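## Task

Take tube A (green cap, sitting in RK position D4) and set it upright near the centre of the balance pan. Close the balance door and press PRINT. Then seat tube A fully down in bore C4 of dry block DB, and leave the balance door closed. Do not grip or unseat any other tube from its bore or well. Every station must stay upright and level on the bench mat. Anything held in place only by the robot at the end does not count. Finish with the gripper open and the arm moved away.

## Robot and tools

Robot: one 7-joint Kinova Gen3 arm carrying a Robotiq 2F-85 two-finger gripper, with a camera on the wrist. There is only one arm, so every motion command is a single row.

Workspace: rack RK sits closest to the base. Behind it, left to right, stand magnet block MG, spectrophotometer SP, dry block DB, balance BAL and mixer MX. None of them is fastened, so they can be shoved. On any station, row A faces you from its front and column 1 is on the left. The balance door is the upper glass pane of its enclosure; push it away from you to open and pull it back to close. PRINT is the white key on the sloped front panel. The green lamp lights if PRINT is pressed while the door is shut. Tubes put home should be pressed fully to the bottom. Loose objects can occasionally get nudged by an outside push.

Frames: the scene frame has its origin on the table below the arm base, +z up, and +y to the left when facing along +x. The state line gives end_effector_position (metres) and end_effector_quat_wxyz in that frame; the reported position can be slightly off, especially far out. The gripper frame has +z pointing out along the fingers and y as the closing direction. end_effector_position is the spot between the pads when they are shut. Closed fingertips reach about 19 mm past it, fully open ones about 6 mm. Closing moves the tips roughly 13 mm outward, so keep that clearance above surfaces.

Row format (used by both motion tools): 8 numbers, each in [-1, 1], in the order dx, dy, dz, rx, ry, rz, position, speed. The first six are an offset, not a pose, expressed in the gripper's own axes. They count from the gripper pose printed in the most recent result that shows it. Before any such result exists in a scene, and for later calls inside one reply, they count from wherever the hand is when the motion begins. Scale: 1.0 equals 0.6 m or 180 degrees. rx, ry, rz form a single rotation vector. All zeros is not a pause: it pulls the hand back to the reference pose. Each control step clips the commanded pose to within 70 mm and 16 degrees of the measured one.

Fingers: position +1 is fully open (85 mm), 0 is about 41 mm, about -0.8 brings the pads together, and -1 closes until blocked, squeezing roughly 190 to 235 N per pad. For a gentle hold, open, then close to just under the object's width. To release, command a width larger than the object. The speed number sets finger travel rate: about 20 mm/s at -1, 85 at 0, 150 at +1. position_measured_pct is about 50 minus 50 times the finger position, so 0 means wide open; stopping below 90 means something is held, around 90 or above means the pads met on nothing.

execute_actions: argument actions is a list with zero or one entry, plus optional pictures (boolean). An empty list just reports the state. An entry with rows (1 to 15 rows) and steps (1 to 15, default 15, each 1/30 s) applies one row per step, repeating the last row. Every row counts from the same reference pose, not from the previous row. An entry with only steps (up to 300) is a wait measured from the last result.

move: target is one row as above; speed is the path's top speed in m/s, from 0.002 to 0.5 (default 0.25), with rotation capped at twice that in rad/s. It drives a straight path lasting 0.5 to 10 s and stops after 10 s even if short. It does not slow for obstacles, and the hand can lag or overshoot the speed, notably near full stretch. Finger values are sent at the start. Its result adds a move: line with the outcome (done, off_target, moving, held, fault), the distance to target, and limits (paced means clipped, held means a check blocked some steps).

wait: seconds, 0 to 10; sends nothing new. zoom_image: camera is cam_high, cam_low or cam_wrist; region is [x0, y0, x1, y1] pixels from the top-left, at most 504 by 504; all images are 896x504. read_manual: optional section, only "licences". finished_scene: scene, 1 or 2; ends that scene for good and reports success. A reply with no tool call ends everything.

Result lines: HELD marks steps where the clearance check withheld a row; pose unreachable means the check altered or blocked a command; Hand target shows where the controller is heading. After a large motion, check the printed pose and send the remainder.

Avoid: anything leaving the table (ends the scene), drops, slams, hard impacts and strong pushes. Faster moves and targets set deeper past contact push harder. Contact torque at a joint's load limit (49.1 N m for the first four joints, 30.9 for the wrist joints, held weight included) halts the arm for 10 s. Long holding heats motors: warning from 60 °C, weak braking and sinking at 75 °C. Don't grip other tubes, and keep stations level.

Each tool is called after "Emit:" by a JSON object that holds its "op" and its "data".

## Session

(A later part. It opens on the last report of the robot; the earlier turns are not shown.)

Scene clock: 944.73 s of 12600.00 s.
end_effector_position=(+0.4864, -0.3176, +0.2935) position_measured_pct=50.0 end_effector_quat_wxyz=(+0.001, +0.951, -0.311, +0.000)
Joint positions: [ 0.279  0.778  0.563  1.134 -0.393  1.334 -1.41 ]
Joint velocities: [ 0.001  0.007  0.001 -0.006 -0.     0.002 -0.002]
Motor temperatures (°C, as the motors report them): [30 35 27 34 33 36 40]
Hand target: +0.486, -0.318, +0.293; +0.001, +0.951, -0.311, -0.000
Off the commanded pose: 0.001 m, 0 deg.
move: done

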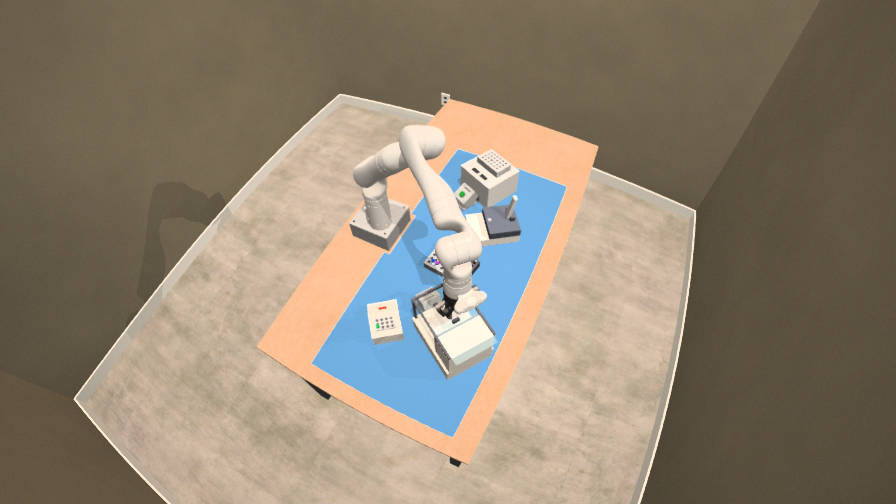

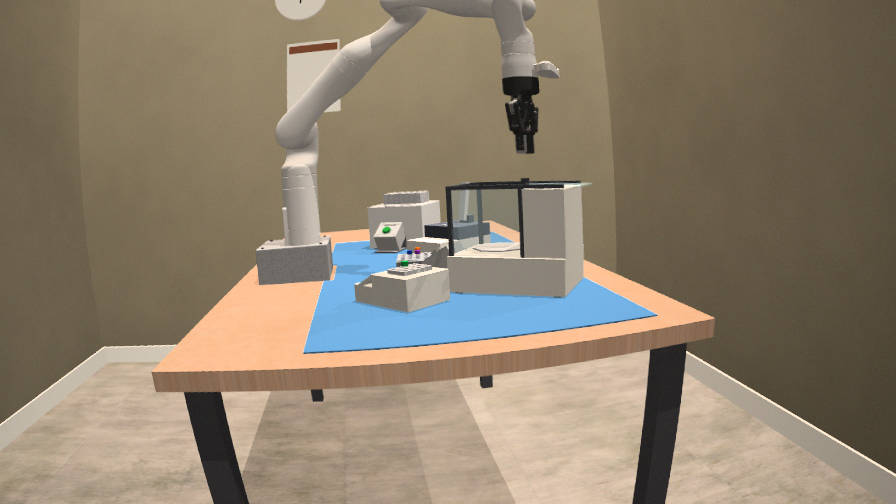

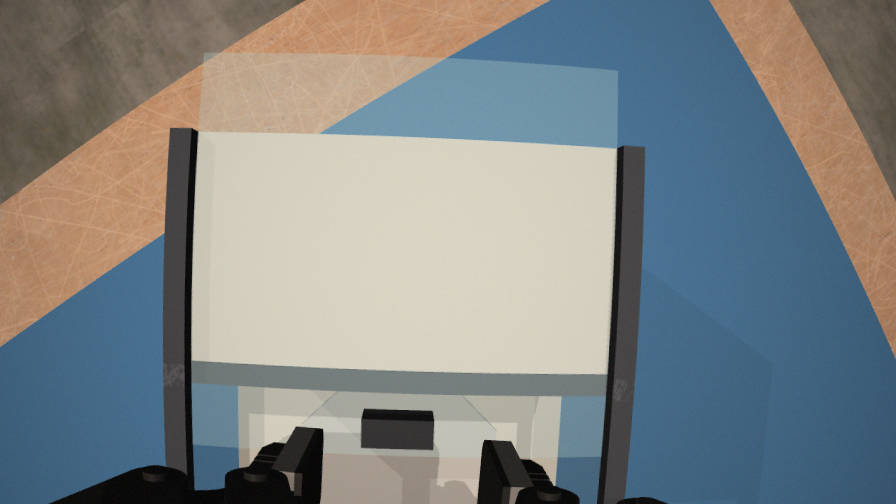

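Emit:
{"op": "move", "data": {"target": [0.001, -0.001, 0.0883, 0, 0, 0, 0, 0], "speed": 0.03}}

Emit:
{"op": "move", "data": {"target": [0, 0, 0, 0, 0, 0, -0.5, -0.5], "speed": 0.01}}

Scene clock: 966.73 s of 12600.00 s.
end_effector_position=(+0.4872, -0.3176, +0.2406) position_measured_pct=50.0 end_effector_quat_wxyz=(+0.001, +0.951, -0.311, +0.000)
Joint positions: [ 0.277  0.827  0.543  1.22  -0.417  1.206 -1.387]
Joint velocities: [ 0.     0.001 -0.001  0.002 -0.    -0.003 -0.001]
Motor temperatures (°C, as the motors report them): [30 35 27 34 33 36 40]
Hand target: +0.487, -0.318, +0.241; +0.001, +0.951, -0.311, +0.000
Off the commanded pose: 0.000 m, 0 deg.
move: done

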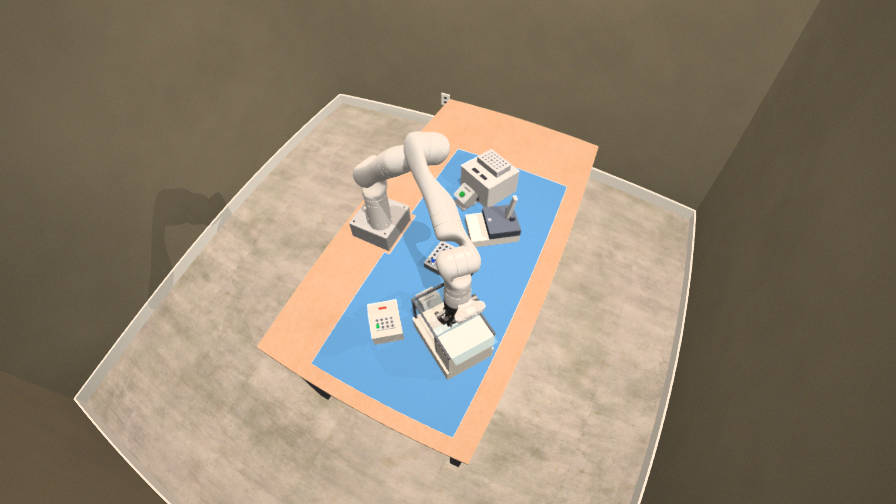

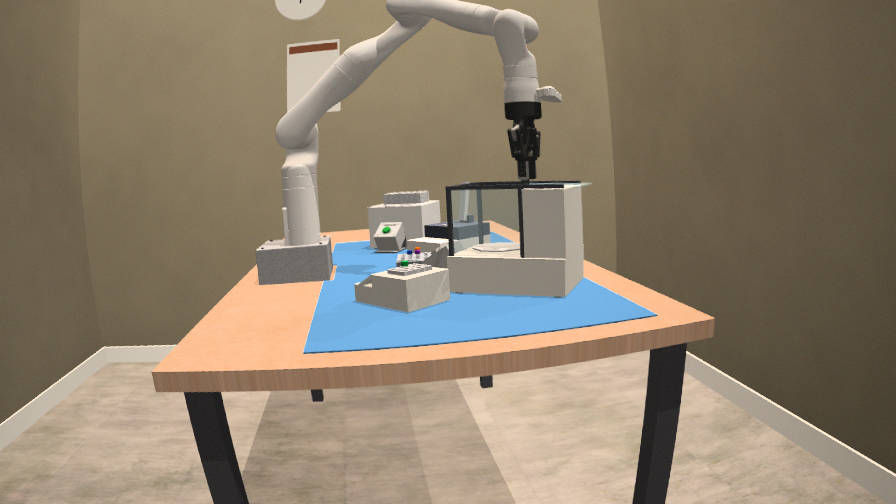

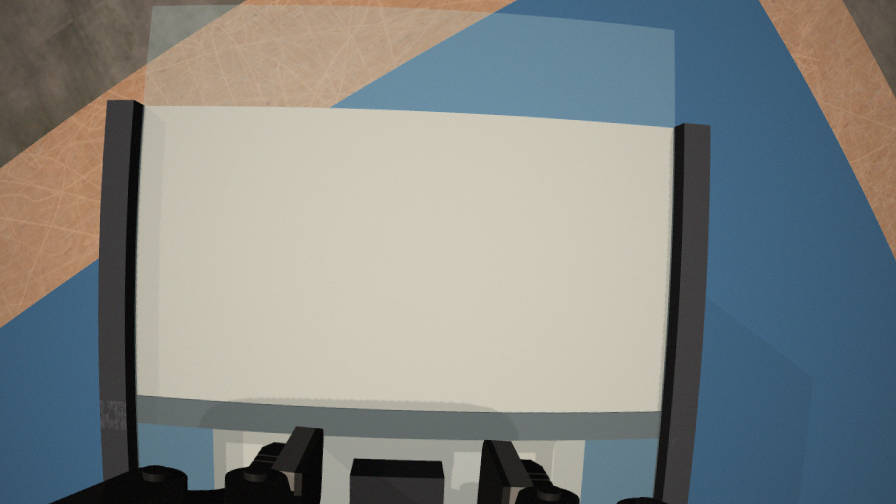

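Scene clock: 967.43 s of 12600.00 s.
end_effector_position=(+0.4876, -0.3171, +0.2411) position_measured_pct=70.6 end_effector_quat_wxyz=(+0.000, +0.951, -0.310, +0.000)
Joint positions: [ 0.277  0.826  0.543  1.219 -0.417  1.206 -1.386]
Joint velocities: [-0.     0.    -0.001  0.001  0.001 -0.     0.002]
Motor temperatures (°C, as the motors report them): [30 35 27 34 33 36 40]
Hand target: +0.487, -0.318, +0.241; +0.001, +0.951, -0.311, +0.000
Off the commanded pose: 0.001 m, 0 deg.
move: done

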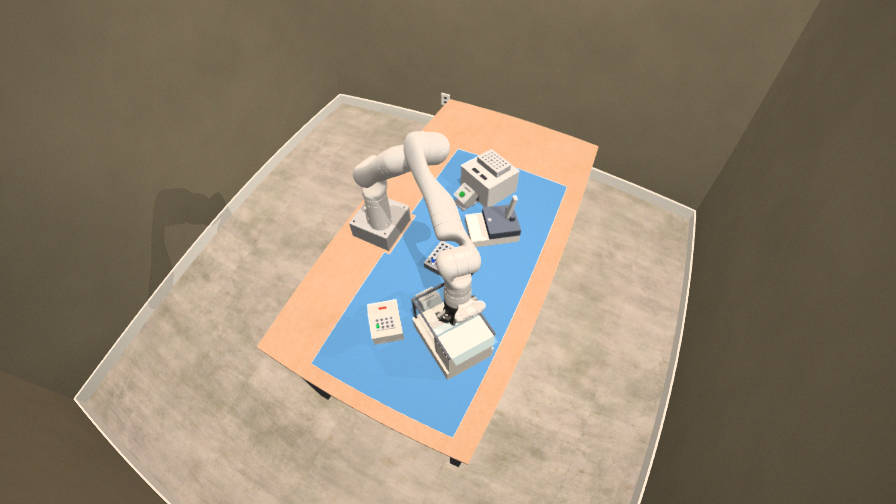

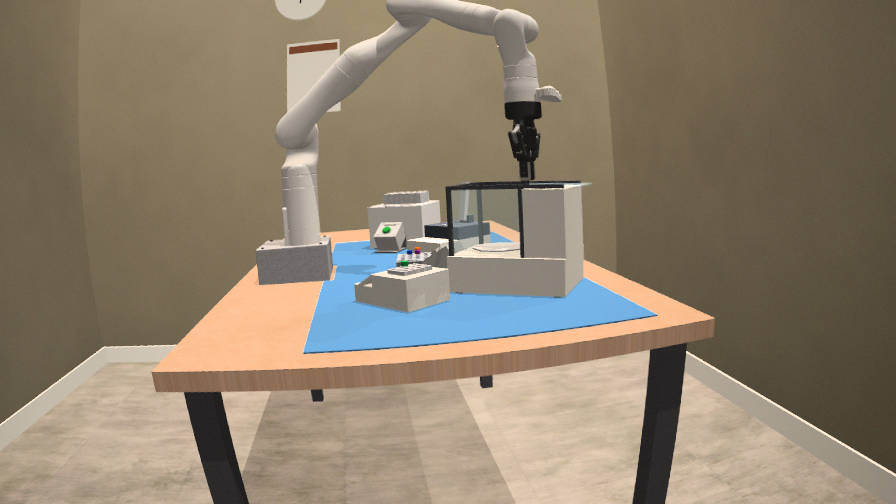

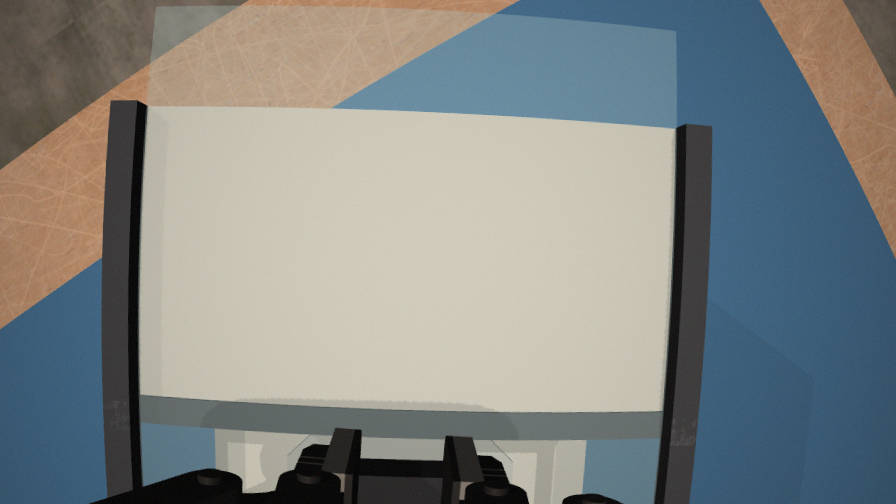

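Emit:
{"op": "move", "data": {"target": [-0.196, 0.006, 0, 0, 0, 0, -0.5, -0.5], "speed": 0.03}}

Emit:
{"op": "move", "data": {"target": [-0.006, 0, 0, 0, 0, 0, -0.5, -0.5], "speed": 0.005}}

Scene clock: 974.73 s of 12600.00 s.
end_effector_position=(+0.3902, -0.2519, +0.2406) position_measured_pct=70.6 end_effector_quat_wxyz=(+0.001, +0.950, -0.311, +0.001)
Joint positions: [ 0.153  0.586  0.574  1.694 -0.369  0.973 -1.349]
Joint velocities: [-0.002 -0.004 -0.001  0.004  0.002 -0.002 -0.001]
Motor temperatures (°C, as the motors report them): [30 35 27 34 33 36 40]
Hand target: +0.390, -0.251, +0.241; +0.000, +0.951, -0.310, +0.000
Off the commanded pose: 0.001 m, 0 deg.
move: done

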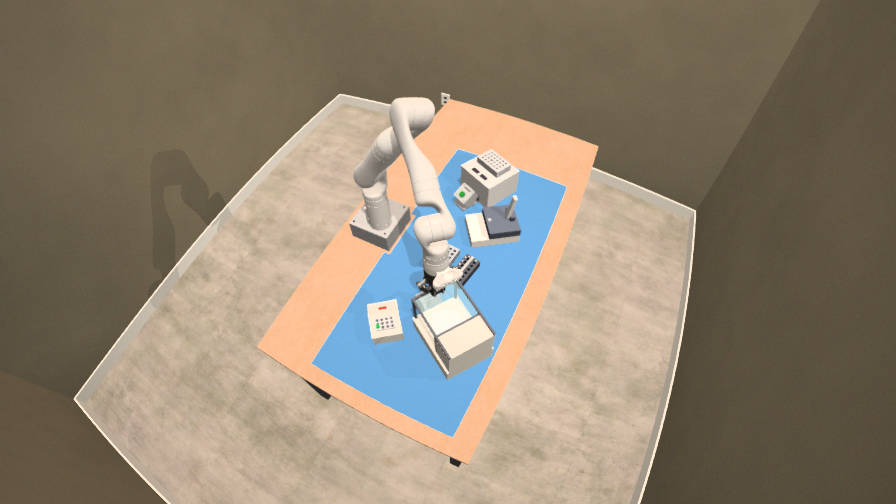

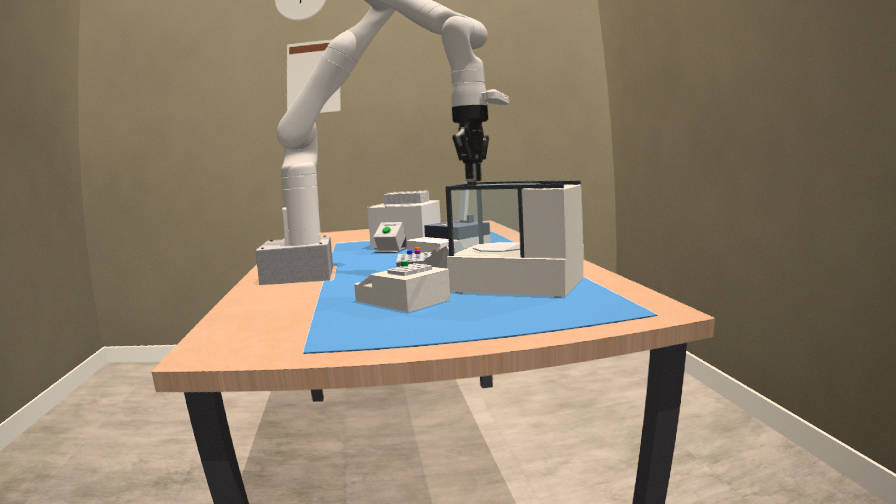

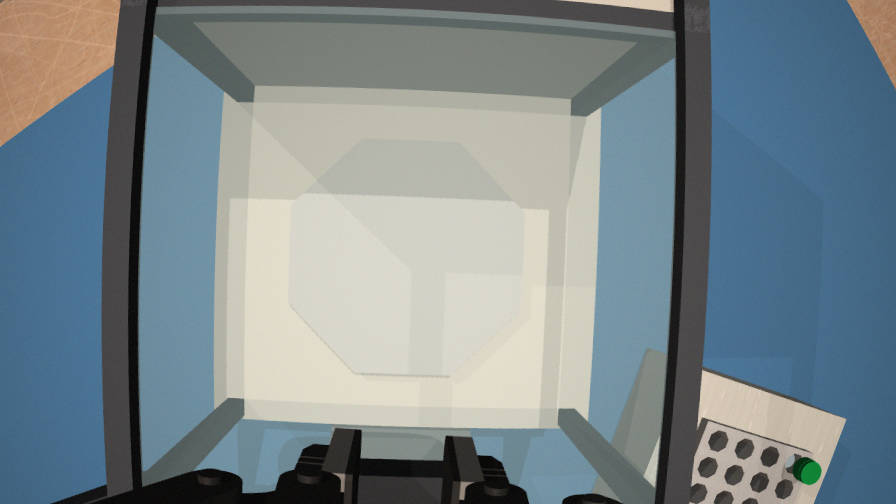

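Scene clock: 975.67 s of 12600.00 s.
end_effector_position=(+0.3890, -0.2512, +0.2407) position_measured_pct=70.6 end_effector_quat_wxyz=(+0.002, +0.950, -0.311, +0.003)
Joint positions: [ 0.149  0.58   0.575  1.704 -0.368  0.963 -1.349]
Joint velocities: [-0.    -0.001 -0.     0.002 -0.001 -0.001 -0.   ]
Motor temperatures (°C, as the motors report them): [30 35 27 34 33 36 40]
Hand target: +0.387, -0.250, +0.241; +0.001, +0.950, -0.311, +0.001
Off the commanded pose: 0.002 m, 0 deg.
move: done

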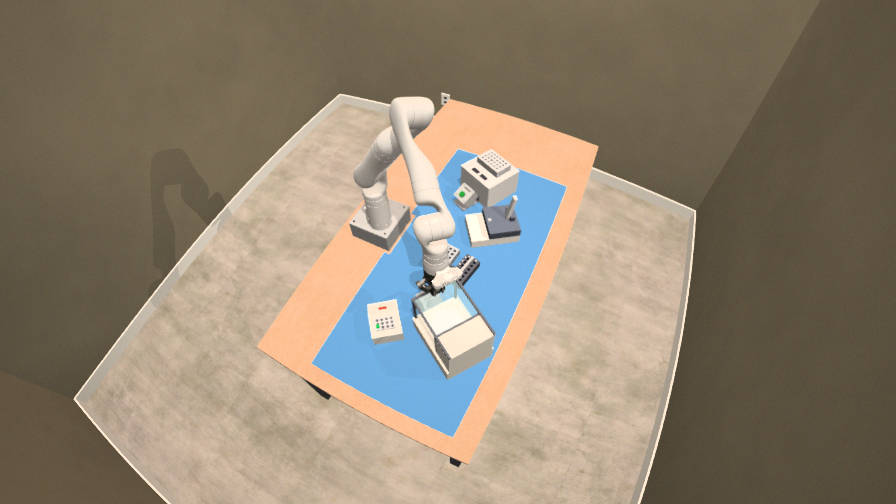

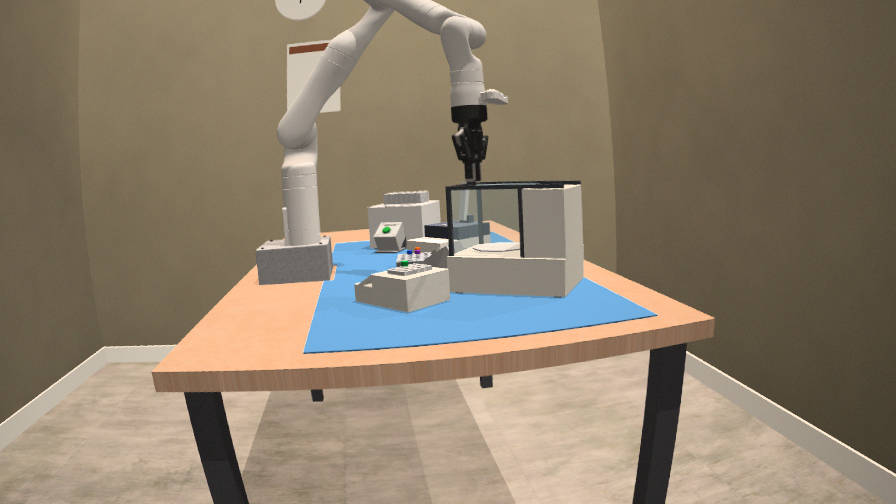

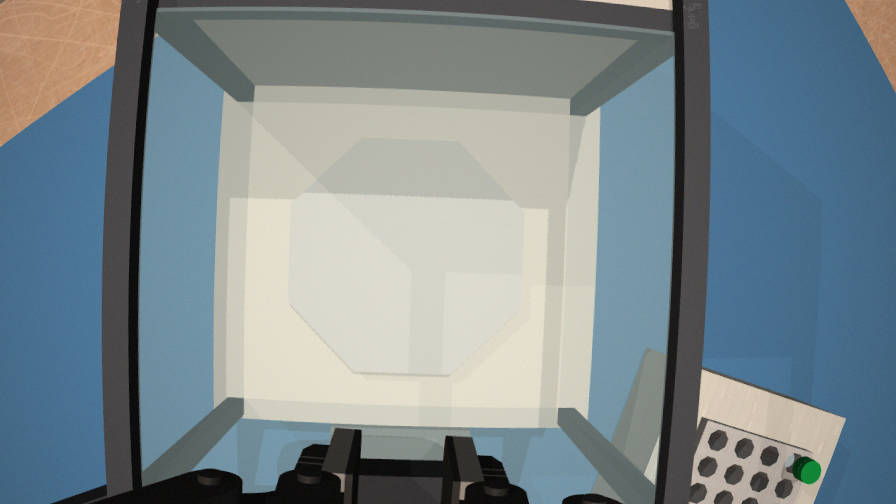

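At the stop. Release and clear.

Emit:
{"op": "move", "data": {"target": [0, 0, 0, 0, 0, 0, 0, 0], "speed": 0.01}}

Emit:
{"op": "move", "data": {"target": [-0.1, 0, -0.12, 0, 0, 0, 0, 0], "speed": 0.08}}

Scene clock: 979.17 s of 12600.00 s.
end_effector_position=(+0.3890, -0.2512, +0.2407) position_measured_pct=50.0 end_effector_quat_wxyz=(+0.002, +0.950, -0.311, +0.003)
Joint positions: [ 0.149  0.58   0.575  1.704 -0.368  0.963 -1.349]
Joint velocities: [ 0.    -0.     0.001 -0.001 -0.002  0.001 -0.001]
Motor temperatures (°C, as the motors report them): [30 35 27 34 33 36 40]
Hand target: +0.389, -0.251, +0.241; +0.002, +0.950, -0.311, +0.003
Off the commanded pose: 0.000 m, 0 deg.
move: done

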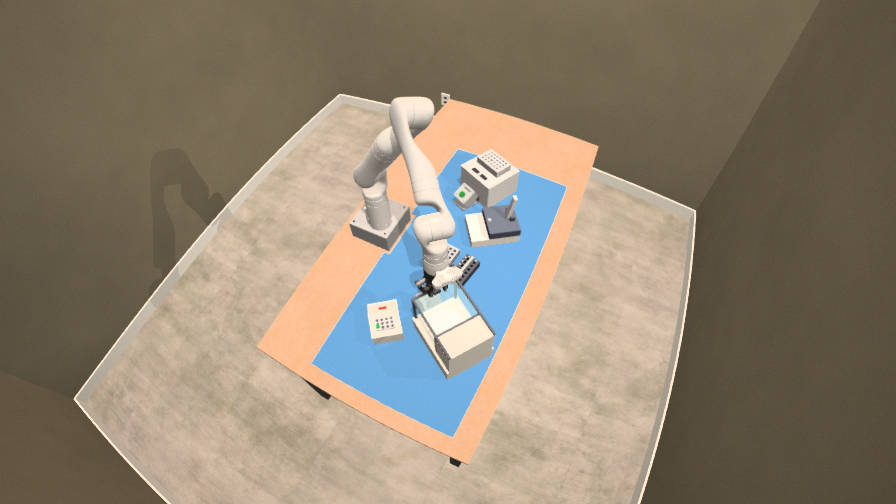

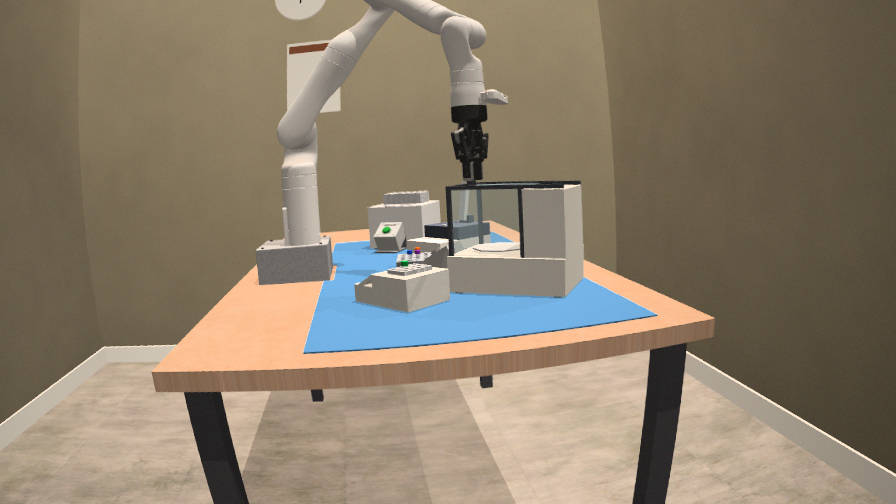

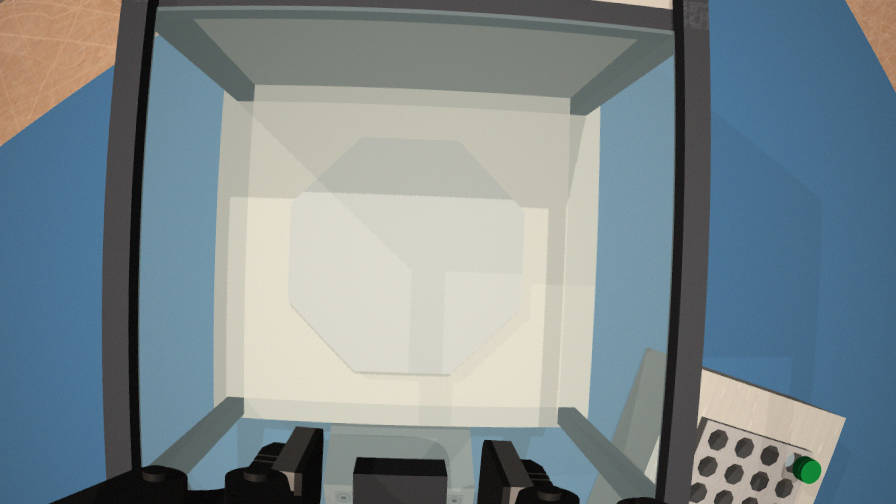

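Scene clock: 980.77 s of 12600.00 s.
end_effector_position=(+0.3399, -0.2155, +0.3117) position_measured_pct=50.0 end_effector_quat_wxyz=(+0.002, +0.950, -0.311, +0.003)
Joint positions: [ 0.026  0.354  0.649  1.789 -0.237  1.075 -1.452]
Joint velocities: [-0.004 -0.006 -0.001  0.001  0.001  0.002 -0.001]
Motor temperatures (°C, as the motors report them): [30 35 27 34 33 36 40]
Hand target: +0.340, -0.215, +0.312; +0.002, +0.950, -0.311, +0.003
Off the commanded pose: 0.001 m, 0 deg.
move: done

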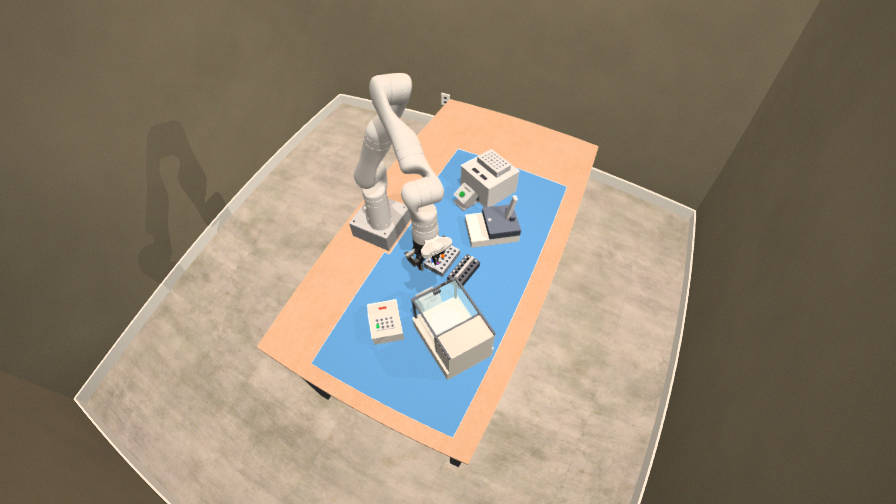

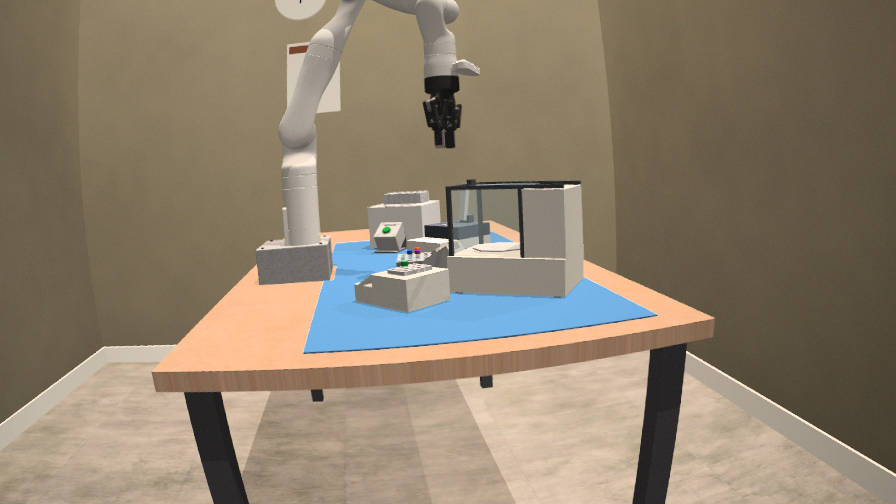

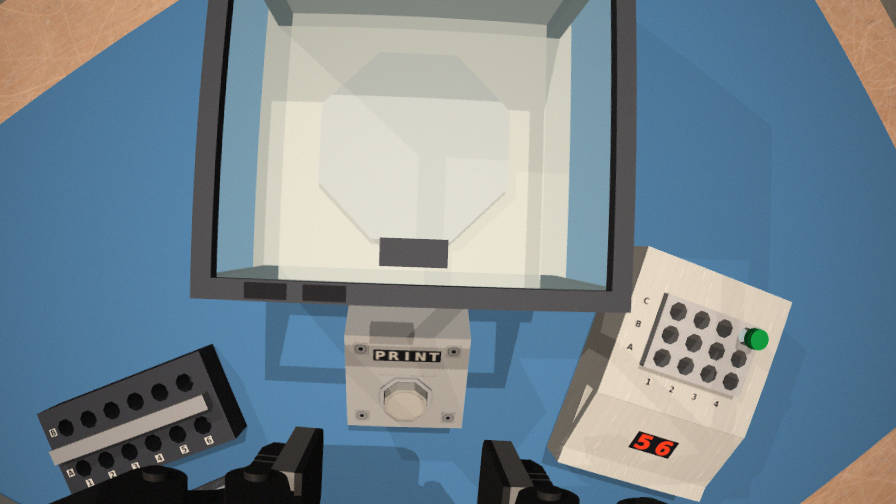

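Emit:
{"op": "finished_scene", "data": {"scene": 2}}

The scene is finished: the task was done.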